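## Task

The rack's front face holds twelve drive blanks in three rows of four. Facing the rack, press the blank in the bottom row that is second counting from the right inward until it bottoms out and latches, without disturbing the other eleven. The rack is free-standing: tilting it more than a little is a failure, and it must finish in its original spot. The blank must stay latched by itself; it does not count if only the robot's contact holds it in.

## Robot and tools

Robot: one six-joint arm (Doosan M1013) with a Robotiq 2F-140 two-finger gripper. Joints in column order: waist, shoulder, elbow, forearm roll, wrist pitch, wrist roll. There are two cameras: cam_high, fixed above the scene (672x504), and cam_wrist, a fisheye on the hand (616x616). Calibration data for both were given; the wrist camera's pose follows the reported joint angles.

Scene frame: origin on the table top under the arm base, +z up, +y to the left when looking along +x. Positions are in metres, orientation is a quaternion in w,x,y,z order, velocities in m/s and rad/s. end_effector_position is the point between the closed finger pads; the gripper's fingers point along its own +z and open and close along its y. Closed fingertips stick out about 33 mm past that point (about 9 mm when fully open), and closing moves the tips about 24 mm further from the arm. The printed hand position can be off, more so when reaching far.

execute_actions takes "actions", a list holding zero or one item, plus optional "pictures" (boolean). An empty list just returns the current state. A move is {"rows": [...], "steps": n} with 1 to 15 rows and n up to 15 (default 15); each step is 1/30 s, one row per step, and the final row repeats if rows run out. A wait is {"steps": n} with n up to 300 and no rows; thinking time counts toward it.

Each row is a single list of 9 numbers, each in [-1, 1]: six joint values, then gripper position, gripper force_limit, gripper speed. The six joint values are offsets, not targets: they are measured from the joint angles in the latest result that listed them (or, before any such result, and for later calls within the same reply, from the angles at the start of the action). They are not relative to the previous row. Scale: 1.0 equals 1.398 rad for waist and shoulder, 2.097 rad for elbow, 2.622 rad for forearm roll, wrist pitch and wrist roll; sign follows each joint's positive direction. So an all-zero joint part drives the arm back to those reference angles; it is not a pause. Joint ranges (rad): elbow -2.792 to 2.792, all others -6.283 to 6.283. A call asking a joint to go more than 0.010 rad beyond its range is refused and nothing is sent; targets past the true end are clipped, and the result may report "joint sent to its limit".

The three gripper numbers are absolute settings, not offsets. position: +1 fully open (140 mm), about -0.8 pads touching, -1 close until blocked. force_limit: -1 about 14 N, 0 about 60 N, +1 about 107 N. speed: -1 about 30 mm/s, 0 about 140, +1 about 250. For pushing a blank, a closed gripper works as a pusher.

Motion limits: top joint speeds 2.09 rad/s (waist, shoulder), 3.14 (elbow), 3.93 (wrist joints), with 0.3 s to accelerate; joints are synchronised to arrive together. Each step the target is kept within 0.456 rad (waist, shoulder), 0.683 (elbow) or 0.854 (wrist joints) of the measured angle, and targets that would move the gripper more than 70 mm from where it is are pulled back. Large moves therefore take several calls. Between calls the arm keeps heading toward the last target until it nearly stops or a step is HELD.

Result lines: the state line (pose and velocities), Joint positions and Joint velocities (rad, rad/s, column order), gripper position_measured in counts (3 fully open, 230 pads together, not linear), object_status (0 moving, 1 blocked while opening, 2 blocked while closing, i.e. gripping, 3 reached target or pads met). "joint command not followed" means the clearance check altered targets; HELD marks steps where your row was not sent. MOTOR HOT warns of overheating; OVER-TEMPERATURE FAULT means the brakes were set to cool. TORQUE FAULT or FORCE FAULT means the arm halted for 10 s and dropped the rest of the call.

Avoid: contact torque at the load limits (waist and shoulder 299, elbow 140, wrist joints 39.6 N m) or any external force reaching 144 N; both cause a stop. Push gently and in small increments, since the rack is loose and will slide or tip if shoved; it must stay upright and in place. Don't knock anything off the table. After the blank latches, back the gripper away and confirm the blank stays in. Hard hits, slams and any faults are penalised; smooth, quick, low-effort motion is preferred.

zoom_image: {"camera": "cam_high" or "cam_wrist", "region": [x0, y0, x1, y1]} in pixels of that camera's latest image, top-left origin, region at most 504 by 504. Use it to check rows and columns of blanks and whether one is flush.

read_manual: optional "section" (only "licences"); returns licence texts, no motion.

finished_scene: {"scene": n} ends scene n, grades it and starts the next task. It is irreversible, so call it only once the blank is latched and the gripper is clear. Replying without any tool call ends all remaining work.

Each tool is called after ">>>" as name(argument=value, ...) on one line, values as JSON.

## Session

>>> execute_actions(actions=[])

Scene clock: 0.00 s of 4500.00 s.
end_effector_position=(+0.5867, -0.3020, +0.1468) position_measured=3 object_status=3 end_effector_quat_wxyz=(-0.323, +0.046, +0.828, +0.457) end_effector_velocity=(+0.000, +0.001, -0.001) end_effector_angular_velocity=(+0.001, +0.001, +0.001)
Joint positions: [-0.631  0.902  1.304  0.347  2.067  4.118]
Joint velocities: [ 0.001  0.001  0.     0.    -0.    -0.   ]
camera_calibration (this result's frames):
cam_wrist: T_world_to_cam=[[0.294551, 0.564535, 0.771064, -0.109609], [0.934217, -0.000235004, -0.356705, -0.491359], [-0.201191, 0.825409, -0.527468, 0.622024], [0, 0, 0, 1]] pos_world=[0.616468, -0.451662, 0.237343]

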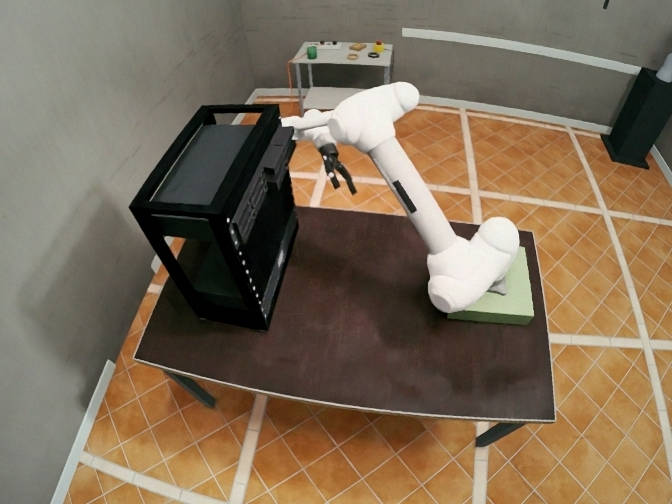

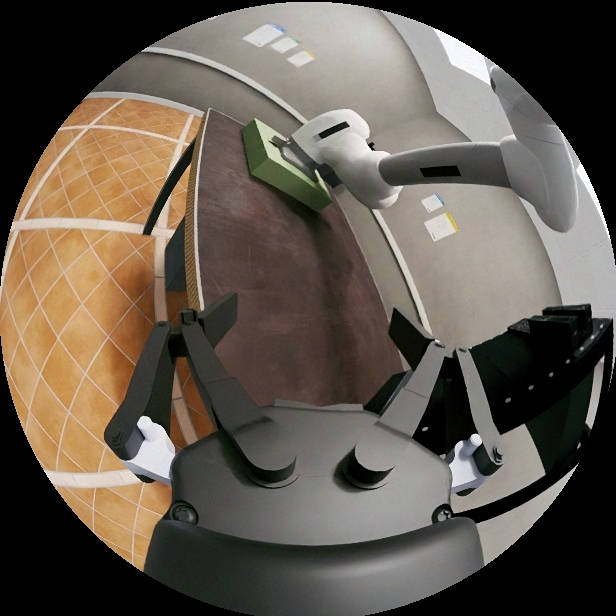

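>>> execute_actions(actions=[{"rows":[[0,-0.874,0.59,-0.132,-0.5,-0.372,-1,0,0]]}], pictures=false)

>>> execute_actions(actions=[{"steps":75}], pictures=false)

>>> execute_actions(actions=[{"rows":[[0.468,0,0,0,-0.536,0,-1,0,0]]}], pictures=false)

>>> execute_actions(actions=[{"steps":60}])

>>> zoom_image(camera="cam_wrist", region=[200, 130, 440, 370])

>>> zoom_image(camera="cam_high", region=[220, 100, 360, 260])

Scene clock: 14.20 s of 4500.00 s.
end_effector_position=(+0.4448, -0.2555, +0.0825) position_measured=104 object_status=0 end_effector_quat_wxyz=(-0.141, -0.194, +0.925, +0.294) end_effector_velocity=(-0.359, +0.152, -0.093) end_effector_angular_velocity=(-0.539, -0.952, +0.773)
Joint positions: [-0.631  0.543  1.843  0.141  1.4    3.551]
Joint velocities: [ 0.001 -0.847  1.269 -0.301 -1.388 -0.878]
Steps of this call (steps 1 to 90: nothing new was sent; then 10.70 s passed at rest; steps 91 to 105: all 15 steps of this action). Readings (joint positions | what the end effector reports):
91: [-0.631 0.902 1.304 0.347 2.067 4.118] | position_measured=3 object_status=0
92: [-0.631 0.898 1.310 0.345 2.060 4.111] | position_measured=6 object_status=0
94: [-0.631 0.869 1.355 0.322 2.004 4.055] | position_measured=21 object_status=0
98: [-0.631 0.749 1.533 0.238 1.781 3.833] | position_measured=51 object_status=0
105: the state above

Scene clock: 16.70 s of 4500.00 s.
end_effector_position=(+0.2584, -0.1645, +0.1449) position_measured=233 object_status=3 end_effector_quat_wxyz=(+0.038, -0.429, +0.900, -0.069) end_effector_velocity=(+0.000, +0.000, +0.000) end_effector_angular_velocity=(-0.000, -0.000, +0.001)
Joint positions: [-0.631 -0.32   2.542  0.001  0.756  3.143]
Joint velocities: [ 0.001 -0.001 -0.     0.     0.     0.   ]
Steps of this call (steps 1 to 45: the robot went on to your last target; steps 46 to 75: nothing new was sent). Readings (joint positions | what the end effector reports):
1: [-0.631 0.515 1.885 0.132 1.356 3.523] | position_measured=112 object_status=0
2: [-0.631 0.488 1.925 0.123 1.316 3.498] | position_measured=119 object_status=0
4: [-0.631 0.435 2.002 0.108 1.246 3.453] | position_measured=135 object_status=0
8: [-0.631 0.310 2.149 0.079 1.113 3.369] | position_measured=165 object_status=0
75: the state above
The arm was judged still, so your last target was given up. Only a new action makes it travel on or press farther. Fingers that are still opening or closing keep moving.

Scene clock: 17.20 s of 4500.00 s.
end_effector_position=(+0.4326, -0.1516, +0.2125) position_measured=233 object_status=3 end_effector_quat_wxyz=(+0.183, -0.516, +0.792, -0.271) end_effector_velocity=(+0.355, +0.126, +0.234) end_effector_angular_velocity=(-0.450, -1.040, +0.557)
Joint positions: [-0.362 -0.32   2.542  0.001  0.249  3.143]
Joint velocities: [ 0.568  0.001 -0.     0.    -1.129  0.   ]
Steps of this call (steps 1 to 15: all 15 steps of this action). Readings (joint positions | what the end effector reports):
1: [-0.631 -0.320 2.542 0.001 0.756 3.143] | position_measured=233 object_status=3
2: [-0.627 -0.320 2.542 0.001 0.749 3.143] | position_measured=233 object_status=3
4: [-0.598 -0.320 2.542 0.001 0.693 3.143] | position_measured=233 object_status=3
8: [-0.506 -0.320 2.542 0.001 0.521 3.143] | position_measured=233 object_status=3
15: the state above

Scene clock: 19.20 s of 4500.00 s.
end_effector_position=(+0.5832, +0.0157, +0.4739) position_measured=233 object_status=3 end_effector_quat_wxyz=(+0.496, -0.491, +0.510, -0.502) end_effector_velocity=(+0.000, +0.000, -0.000) end_effector_angular_velocity=(-0.000, +0.001, +0.000)
Joint positions: [ 0.024 -0.32   2.542  0.001 -0.649  3.143]
Joint velocities: [ 0.     0.001  0.    -0.     0.    -0.   ]
Steps of this call (steps 1 to 45: the robot went on to your last target; steps 46 to 60: nothing new was sent). Readings (joint positions | what the end effector reports):
1: [-0.343 -0.320 2.542 0.001 0.210 3.143] | position_measured=233 object_status=3
2: [-0.325 -0.320 2.542 0.001 0.172 3.143] | position_measured=233 object_status=3
4: [-0.292 -0.320 2.542 0.001 0.093 3.143] | position_measured=233 object_status=3
8: [-0.226 -0.320 2.542 0.001 -0.061 3.143] | position_measured=233 object_status=3
60: the state above
The arm was judged still, so your last target was given up. Only a new action makes it travel on or press farther. Fingers that are still opening or closing keep moving.
camera_calibration (this result's frames):
cam_wrist: T_world_to_cam=[[0.00473071, -0.0761748, -0.997083, 0.47685], [-0.302857, 0.950157, -0.0740266, 0.201235], [0.953024, 0.302324, -0.0185752, -0.374498], [0, 0, 0, 1]] pos_world=[0.415595, -0.0416609, 0.4834]

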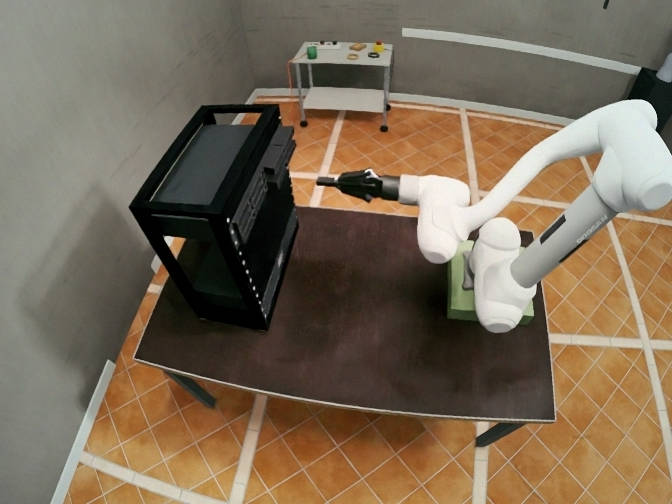

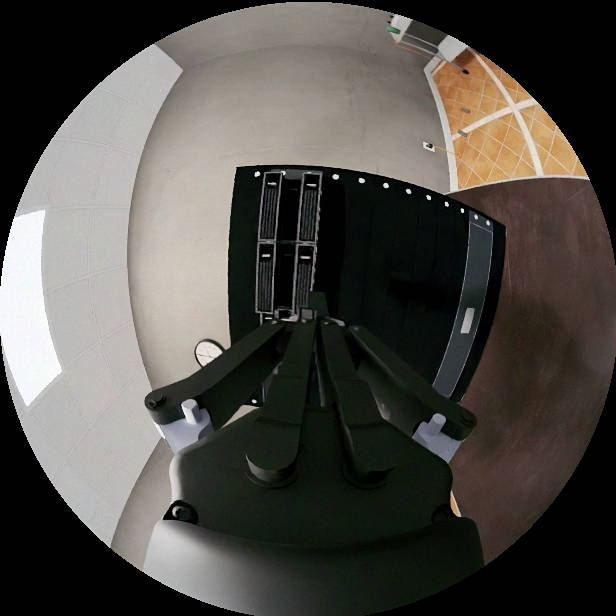

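Region (200, 130, 440, 370) of cam_wrist's 616x616 image, scaled by 2.100, with more detail than that image has.

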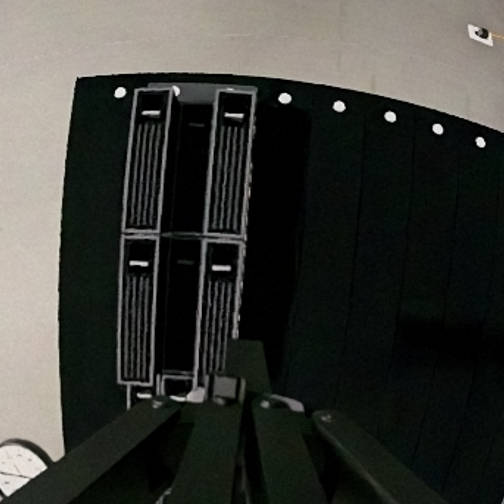

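Region (220, 100, 360, 260) of cam_high's 672x504 image, scaled by 3.150, with more detail than that image has; it fills the left 441 columns of this view, and the rest is white.

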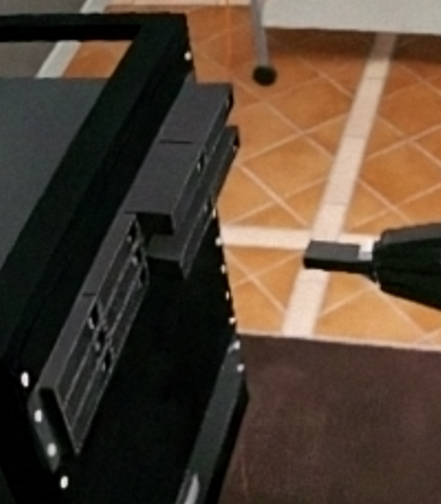

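>>> execute_actions(actions=[{"rows":[[-0.014,0.103,-0.0604,0,-0.0072,0,-1,0,0]]}])

>>> zoom_image(camera="cam_wrist", region=[220, 170, 400, 350])

>>> zoom_image(camera="cam_high", region=[220, 100, 360, 260])

Scene clock: 29.20 s of 4500.00 s.
end_effector_position=(+0.6639, +0.0006, +0.4884) position_measured=233 object_status=3 end_effector_quat_wxyz=(+0.491, -0.486, +0.515, -0.508) end_effector_velocity=(+0.001, -0.001, +0.001) end_effector_angular_velocity=(-0.000, -0.001, -0.001)
Joint positions: [ 0.004 -0.176  2.415  0.001 -0.668  3.143]
Joint velocities: [-0.001  0.001 -0.002  0.    -0.    -0.   ]
Steps of this call (steps 1 to 90: nothing new was sent; then 6.50 s passed at rest; steps 91 to 105: all 15 steps of this action). Readings (joint positions | what the end effector reports):
91: [0.024 -0.320 2.542 0.001 -0.649 3.143] | position_measured=233 object_status=3
92: [0.023 -0.316 2.538 0.001 -0.649 3.143] | position_measured=233 object_status=3
94: [0.019 -0.287 2.512 0.001 -0.653 3.143] | position_measured=233 object_status=3
98: [0.006 -0.193 2.430 0.001 -0.665 3.143] | position_measured=233 object_status=3
105: the state above
camera_calibration (this result's frames):
cam_wrist: T_world_to_cam=[[0.00465194, -0.0763566, -0.99707, 0.489894], [-0.284125, 0.955886, -0.0745283, 0.228876], [0.958776, 0.28364, -0.0172481, -0.450975], [0, 0, 0, 1]] pos_world=[0.495134, -0.0534581, 0.497737]

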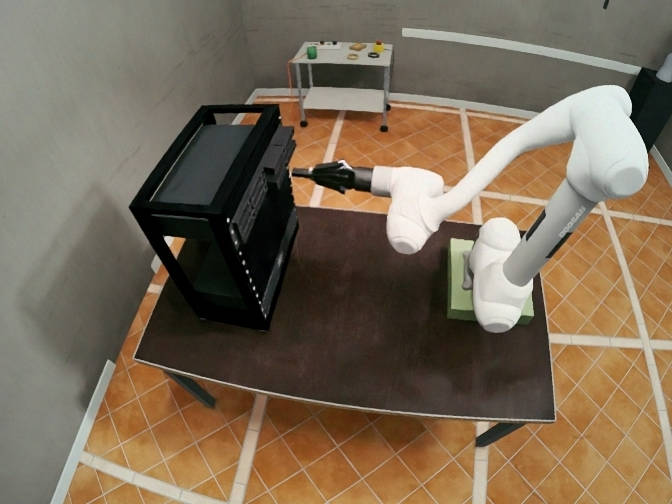

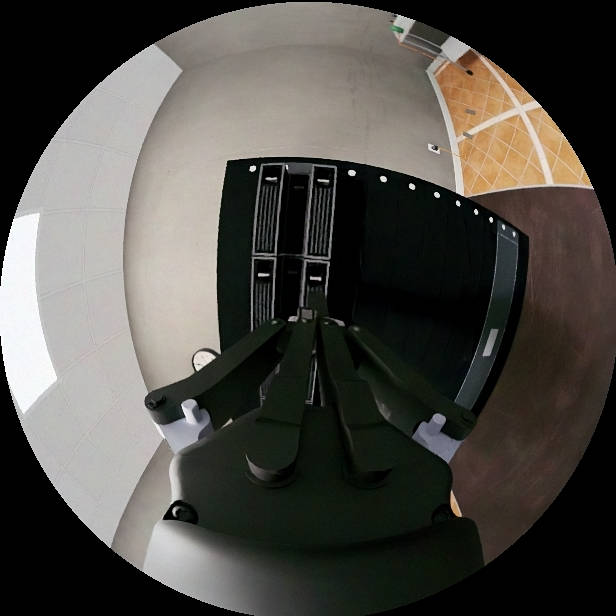

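Region (220, 170, 400, 350) of cam_wrist's 616x616 image, scaled by 2.800, with more detail than that image has.

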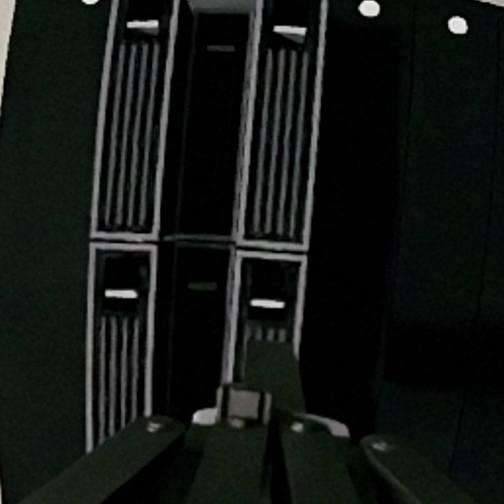

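Region (220, 100, 360, 260) of cam_high's 672x504 image, scaled by 3.150, with more detail than that image has; it fills the left 441 columns of this view, and the rest is white.

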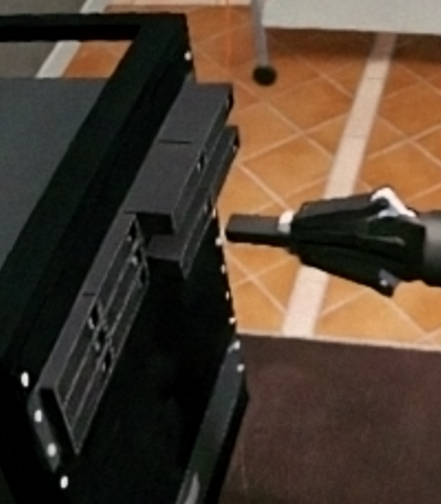

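>>> execute_actions(actions=[{"rows":[[0,0.005,-0.003,0,0,0,-1,0,0],[0,0.01,-0.006,0,-0.001,0,-1,0,0],[0,0.015,-0.009,0,-0.001,0,-1,0,0],[0,0.02,-0.012,0,-0.001,0,-1,0,0],[0,0.025,-0.015,0,-0.0015,0,-1,0,0],[0,0.03,-0.018,0,-0.002,0,-1,0,0],[0,0.035,-0.021,0,-0.002,0,-1,0,0],[0,0.04,-0.024,0,-0.0025,0,-1,0,0],[0,0.045,-0.027,0,-0.0025,0,-1,0,0],[0,0.05,-0.03,0,-0.003,0,-1,0,0],[0,0.0557,-0.0331,0,-0.0032,0,-1,0,0]]}])

>>> zoom_image(camera="cam_wrist", region=[220, 170, 400, 350])

>>> zoom_image(camera="cam_high", region=[220, 100, 360, 260])

Scene clock: 40.57 s of 4500.00 s.
end_effector_position=(+0.7079, -0.0014, +0.4913) position_measured=233 object_status=3 end_effector_quat_wxyz=(+0.491, -0.486, +0.515, -0.508) end_effector_velocity=(+0.017, -0.000, +0.001) end_effector_angular_velocity=(-0.000, -0.001, +0.001)
Joint positions: [ 0.004 -0.1    2.347  0.001 -0.676  3.143]
Joint velocities: [ 0.001  0.028 -0.026  0.    -0.003 -0.   ]
Steps of this call (steps 1 to 15: the robot went on to your last target; steps 16 to 90: nothing new was sent; then 7.87 s passed at rest; steps 91 to 105: all 15 steps of this action). Readings (joint positions | what the end effector reports):
91: [0.004 -0.176 2.415 0.001 -0.668 3.143] | position_measured=233 object_status=3
92: [0.004 -0.174 2.413 0.001 -0.668 3.143] | position_measured=233 object_status=3
94: [0.004 -0.165 2.405 0.001 -0.669 3.143] | position_measured=233 object_status=3
98: [0.004 -0.140 2.382 0.001 -0.672 3.143] | position_measured=233 object_status=3
105: the state above
camera_calibration (this result's frames):
cam_wrist: T_world_to_cam=[[0.00465692, -0.0763644, -0.997069, 0.492363], [-0.284053, 0.955907, -0.0745385, 0.243474], [0.958797, 0.283568, -0.01724, -0.492542], [0, 0, 0, 1]] pos_world=[0.539114, -0.05547, 0.500577]

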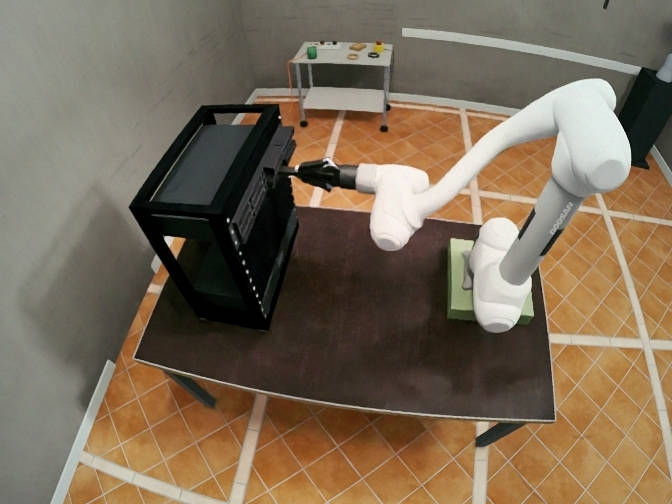

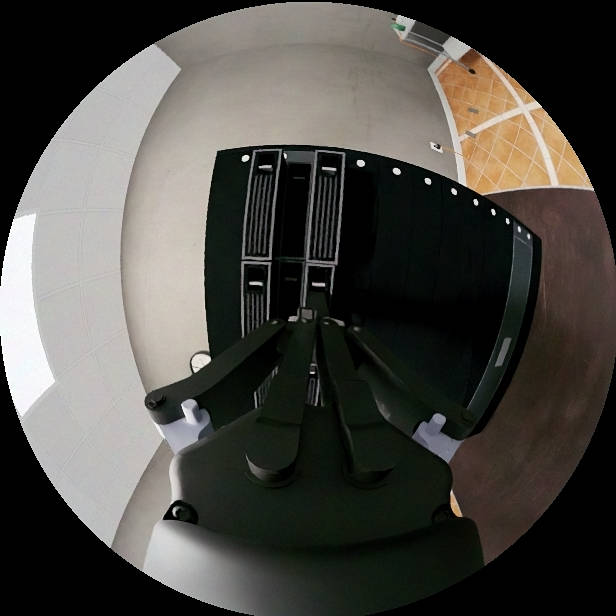

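Region (220, 170, 400, 350) of cam_wrist's 616x616 image, scaled by 2.800, with more detail than that image has.

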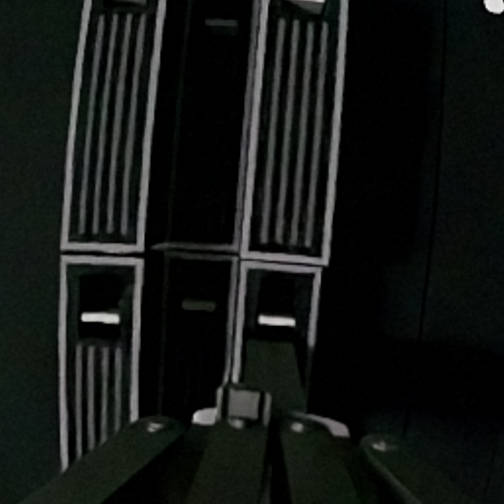

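Region (220, 100, 360, 260) of cam_high's 672x504 image, scaled by 3.150, with more detail than that image has; it fills the left 441 columns of this view, and the rest is white.

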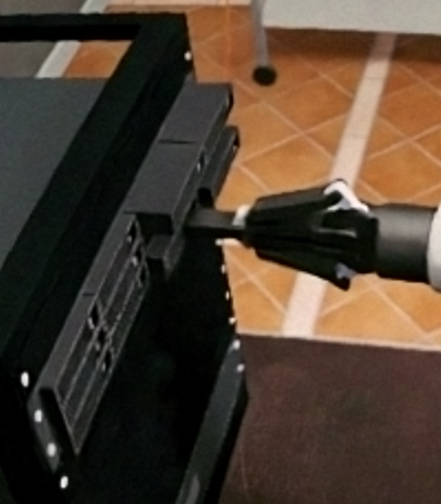

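>>> execute_actions(actions=[{"rows":[[0,0.002,-0.001,0,0,0,-1,0,0],[0,0.004,-0.002,0,-0.0004,0,-1,0,0],[0,0.006,-0.0032,0,-0.0006,0,-1,0,0],[0,0.008,-0.0043,0,-0.0008,0,-1,0,0],[0,0.01,-0.0054,0,-0.001,0,-1,0,0],[0,0.012,-0.0065,0,-0.0012,0,-1,0,0],[0,0.014,-0.0076,0,-0.0014,0,-1,0,0],[0,0.016,-0.0087,0,-0.0016,0,-1,0,0],[0,0.018,-0.0098,0,-0.0018,0,-1,0,0]]}])

>>> zoom_image(camera="cam_wrist", region=[220, 170, 400, 350])

>>> zoom_image(camera="cam_high", region=[220, 100, 360, 260])

Scene clock: 48.17 s of 4500.00 s.
end_effector_position=(+0.7217, -0.0019, +0.4906) position_measured=233 object_status=3 end_effector_quat_wxyz=(+0.491, -0.486, +0.515, -0.508) end_effector_velocity=(+0.002, -0.000, +0.001) end_effector_angular_velocity=(-0.000, -0.001, -0.000)
Joint positions: [ 0.004 -0.075  2.327  0.001 -0.681  3.143]
Joint velocities: [-0.     0.003 -0.003 -0.    -0.001  0.   ]
Steps of this call (steps 1 to 15: the robot went on to your last target; steps 16 to 90: nothing new was sent; then 4.10 s passed at rest; steps 91 to 105: all 15 steps of this action). Readings (joint positions | what the end effector reports):
91: [0.004 -0.098 2.346 0.001 -0.676 3.143] | position_measured=233 object_status=3
92: [0.004 -0.098 2.345 0.001 -0.676 3.143] | position_measured=233 object_status=3
94: [0.004 -0.095 2.343 0.001 -0.677 3.143] | position_measured=233 object_status=3
98: [0.004 -0.085 2.334 0.001 -0.679 3.143] | position_measured=233 object_status=3
105: the state above
camera_calibration (this result's frames):
cam_wrist: T_world_to_cam=[[0.00477589, -0.0763731, -0.997068, 0.491551], [-0.284102, 0.955889, -0.0745797, 0.247942], [0.958782, 0.283625, -0.0171325, -0.50568], [0, 0, 0, 1]] pos_world=[0.55293, -0.0560399, 0.499938]

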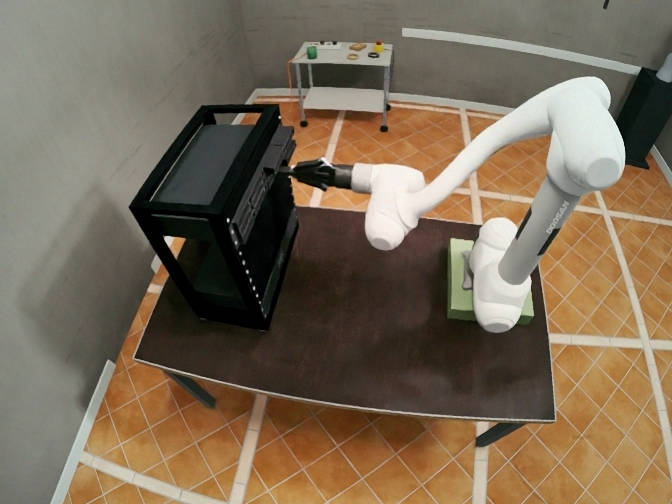

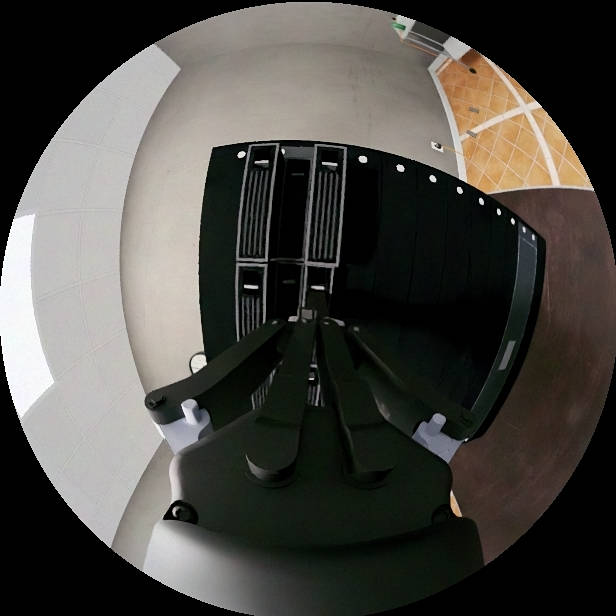

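Region (220, 170, 400, 350) of cam_wrist's 616x616 image, scaled by 2.800, with more detail than that image has.

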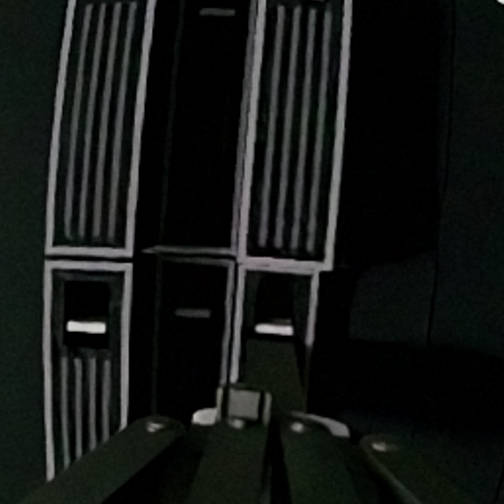

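Region (220, 100, 360, 260) of cam_high's 672x504 image, scaled by 3.150, with more detail than that image has; it fills the left 441 columns of this view, and the rest is white.

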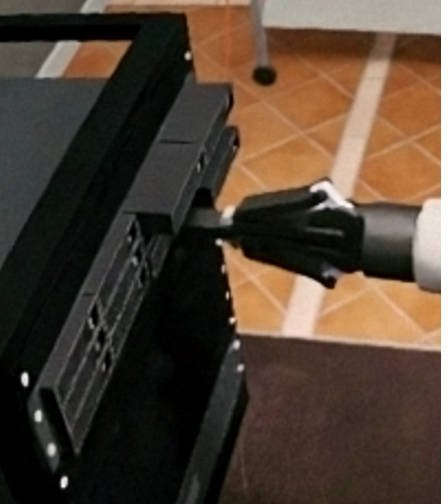

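>>> execute_actions(actions=[{"rows":[[0,0.002,-0.001,0,-0.0002,0,-1,0,0],[0,0.002,-0.001,0,-0.0002,0,-1,0,0],[0,0.004,-0.0021,0,-0.0004,0,-1,0,0],[0,0.004,-0.0021,0,-0.0004,0,-1,0,0],[0,0.0062,-0.0033,0,-0.0006,0,-1,0,0]]}])

>>> zoom_image(camera="cam_high", region=[220, 100, 360, 260])

Scene clock: 53.97 s of 4500.00 s.
end_effector_position=(+0.7264, -0.0022, +0.4902) position_measured=233 object_status=3 end_effector_quat_wxyz=(+0.491, -0.486, +0.515, -0.508) end_effector_velocity=(+0.000, +0.002, +0.001) end_effector_angular_velocity=(+0.000, -0.001, +0.003)
Joint positions: [ 0.004 -0.066  2.32   0.001 -0.682  3.143]
Joint velocities: [ 0.003  0.    -0.001  0.    -0.     0.   ]
Steps of this call (steps 1 to 15: the robot went on to your last target; steps 16 to 90: nothing new was sent; then 2.30 s passed at rest; steps 91 to 105: all 15 steps of this action). Readings (joint positions | what the end effector reports):
91: [0.004 -0.075 2.326 0.001 -0.681 3.143] | position_measured=233 object_status=3
92: [0.004 -0.074 2.326 0.001 -0.681 3.143] | position_measured=233 object_status=3
94: [0.004 -0.072 2.324 0.001 -0.681 3.143] | position_measured=233 object_status=3
98: [0.004 -0.067 2.320 0.001 -0.682 3.143] | position_measured=233 object_status=3
105: the state above
camera_calibration (this result's frames):
cam_wrist: T_world_to_cam=[[0.00460707, -0.0763677, -0.997069, 0.491195], [-0.28405, 0.955909, -0.0745276, 0.249431], [0.958798, 0.283561, -0.0172883, -0.510083], [0, 0, 0, 1]] pos_world=[0.557655, -0.0562825, 0.499526]

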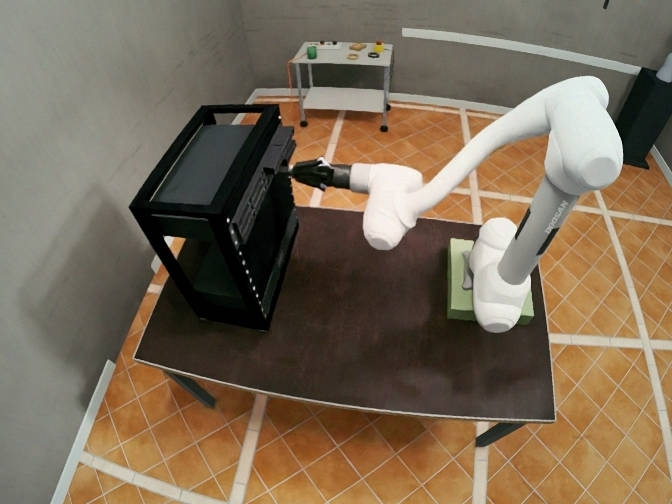

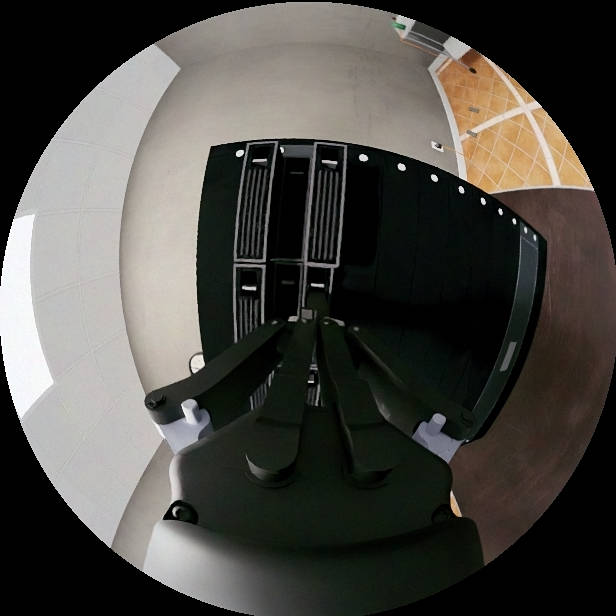

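Region (220, 100, 360, 260) of cam_high's 672x504 image, scaled by 3.150, with more detail than that image has; it fills the left 441 columns of this view, and the rest is white.

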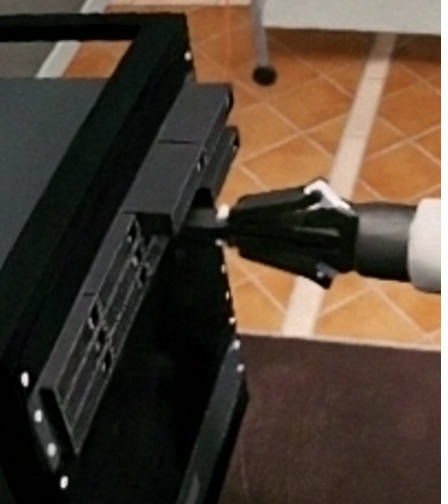

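>>> execute_actions(actions=[{"rows":[[0,0.002,-0.001,0,-0.0002,0,-1,0,0],[0,0.002,-0.001,0,-0.0002,0,-1,0,0],[0,0.004,-0.0021,0,-0.0004,0,-1,0,0]]}])

>>> zoom_image(camera="cam_high", region=[220, 100, 360, 260])

>>> execute_actions(actions=[{"rows":[[0,-0.01,0.0053,0,0.001,0,-1,0,0],[0,-0.02,0.0106,0,0.002,0,-1,0,0],[0,-0.04,0.021,0,0.004,0,-1,0,0],[0,-0.08,0.043,0,0.008,0,-1,0,0]]}])

>>> zoom_image(camera="cam_high", region=[220, 100, 360, 260])

>>> zoom_image(camera="cam_wrist", region=[220, 170, 400, 350])

Scene clock: 62.87 s of 4500.00 s.
end_effector_position=(+0.7294, -0.0023, +0.4901) position_measured=233 object_status=3 end_effector_quat_wxyz=(+0.492, -0.486, +0.515, -0.508) end_effector_velocity=(+0.000, -0.001, -0.001) end_effector_angular_velocity=(+0.000, +0.002, -0.001)
Joint positions: [ 0.004 -0.061  2.315  0.001 -0.684  3.143]
Joint velocities: [-0.002  0.001  0.    -0.     0.    -0.   ]
Steps of this call (steps 1 to 15: the robot went on to your last target; steps 16 to 90: nothing new was sent; then 5.40 s passed at rest; steps 91 to 105: all 15 steps of this action). Readings (joint positions | what the end effector reports):
91: [0.004 -0.066 2.320 0.001 -0.682 3.143] | position_measured=233 object_status=3
92: [0.004 -0.066 2.319 0.001 -0.682 3.143] | position_measured=233 object_status=3
94: [0.004 -0.064 2.318 0.001 -0.683 3.143] | position_measured=233 object_status=3
98: [0.004 -0.061 2.315 0.001 -0.684 3.143] | position_measured=233 object_status=3
105: the state above
camera_calibration (this result's frames):
cam_wrist: T_world_to_cam=[[0.00495728, -0.0763836, -0.997066, 0.490786], [-0.284084, 0.95589, -0.0746416, 0.250442], [0.958787, 0.283621, -0.0169608, -0.513116], [0, 0, 0, 1]] pos_world=[0.560682, -0.056377, 0.499336]

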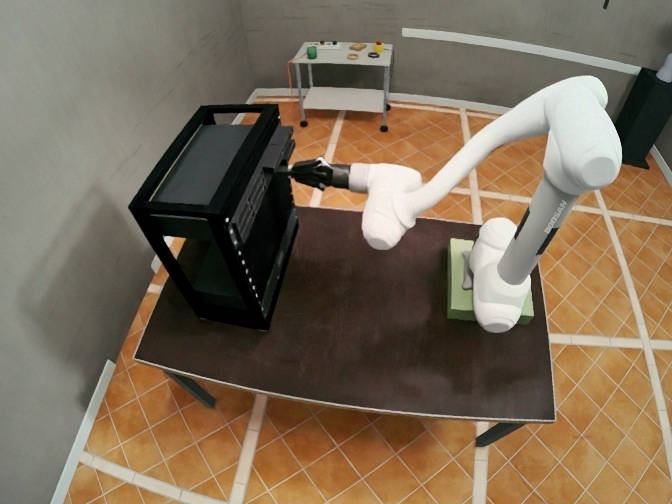

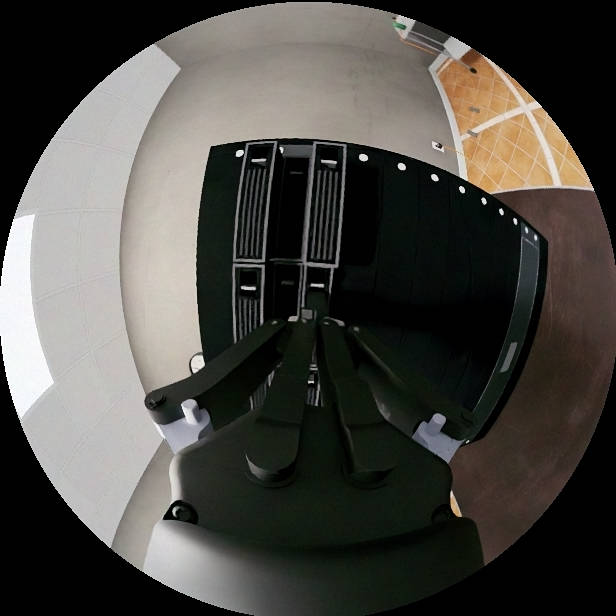

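Region (220, 100, 360, 260) of cam_high's 672x504 image, scaled by 3.150, with more detail than that image has; it fills the left 441 columns of this view, and the rest is white.

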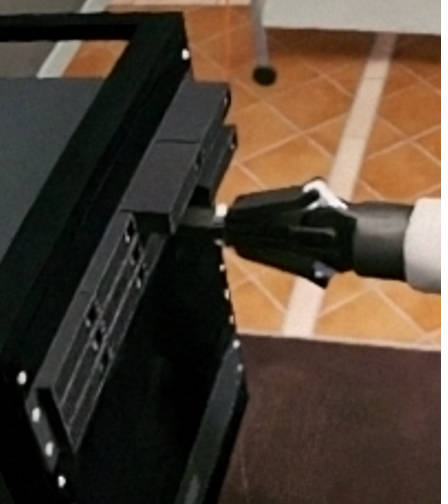

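Scene clock: 63.37 s of 4500.00 s.
end_effector_position=(+0.6683, +0.0004, +0.4917) position_measured=233 object_status=3 end_effector_quat_wxyz=(+0.492, -0.486, +0.515, -0.508) end_effector_velocity=(-0.002, -0.001, +0.001) end_effector_angular_velocity=(-0.000, -0.002, -0.001)
Joint positions: [ 0.004 -0.172  2.405  0.001 -0.663  3.143]
Joint velocities: [-0.001 -0.004  0.002  0.     0.    -0.   ]
Steps of this call (steps 1 to 15: all 15 steps of this action). Readings (joint positions | what the end effector reports):
1: [0.004 -0.061 2.315 0.001 -0.684 3.143] | position_measured=233 object_status=3
2: [0.004 -0.063 2.317 0.001 -0.683 3.143] | position_measured=233 object_status=3
4: [0.004 -0.080 2.331 0.001 -0.679 3.143] | position_measured=233 object_status=3
8: [0.004 -0.154 2.390 0.001 -0.666 3.143] | position_measured=233 object_status=3
15: the state above
camera_calibration (this result's frames):
cam_wrist: T_world_to_cam=[[0.00554581, -0.0763922, -0.997062, 0.492551], [-0.284022, 0.955894, -0.0748178, 0.230697], [0.958802, 0.283602, -0.0163959, -0.45554], [0, 0, 0, 1]] pos_world=[0.499564, -0.0537026, 0.500895]

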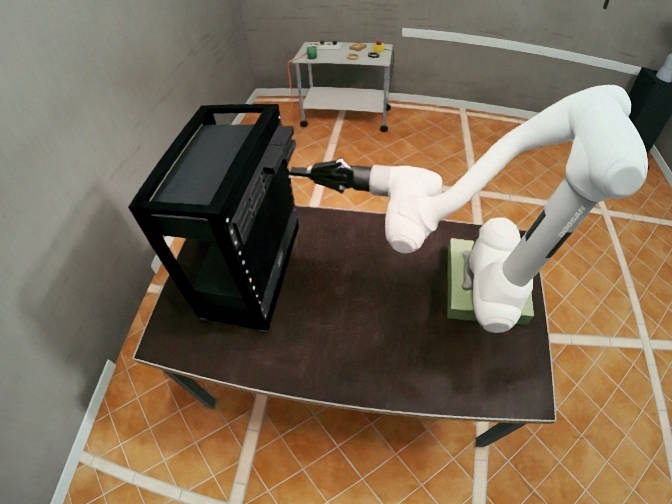

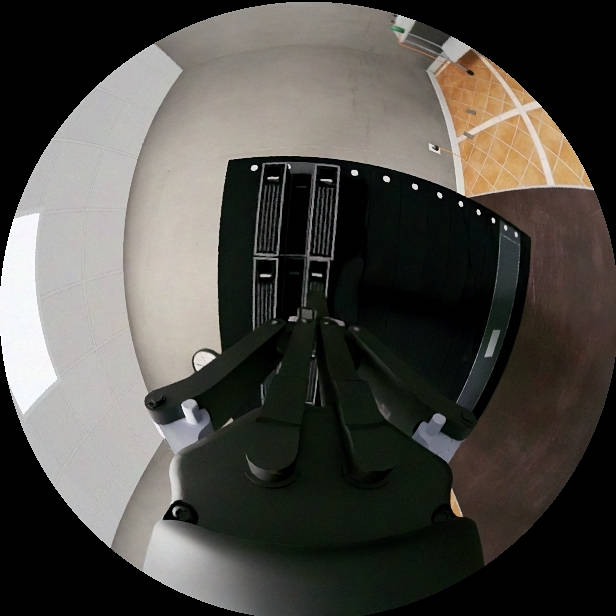

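Region (220, 100, 360, 260) of cam_high's 672x504 image, scaled by 3.150, with more detail than that image has; it fills the left 441 columns of this view, and the rest is white.

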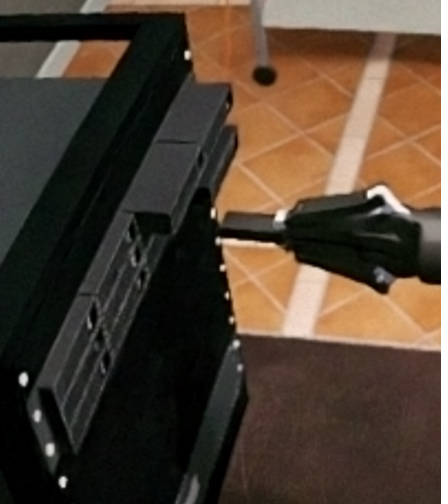

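Region (220, 170, 400, 350) of cam_wrist's 616x616 image, scaled by 2.800, with more detail than that image has.

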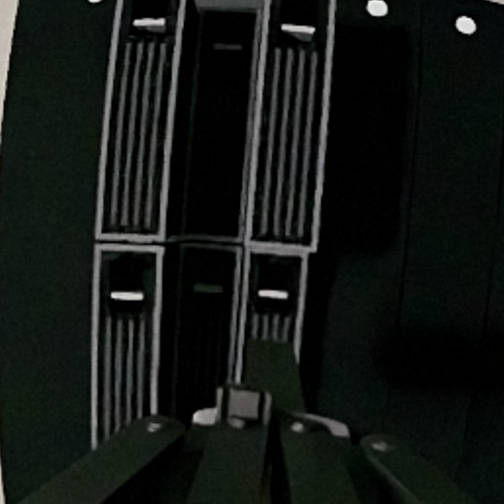

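>>> finished_scene(scene=2)

The scene is finished: the task was done.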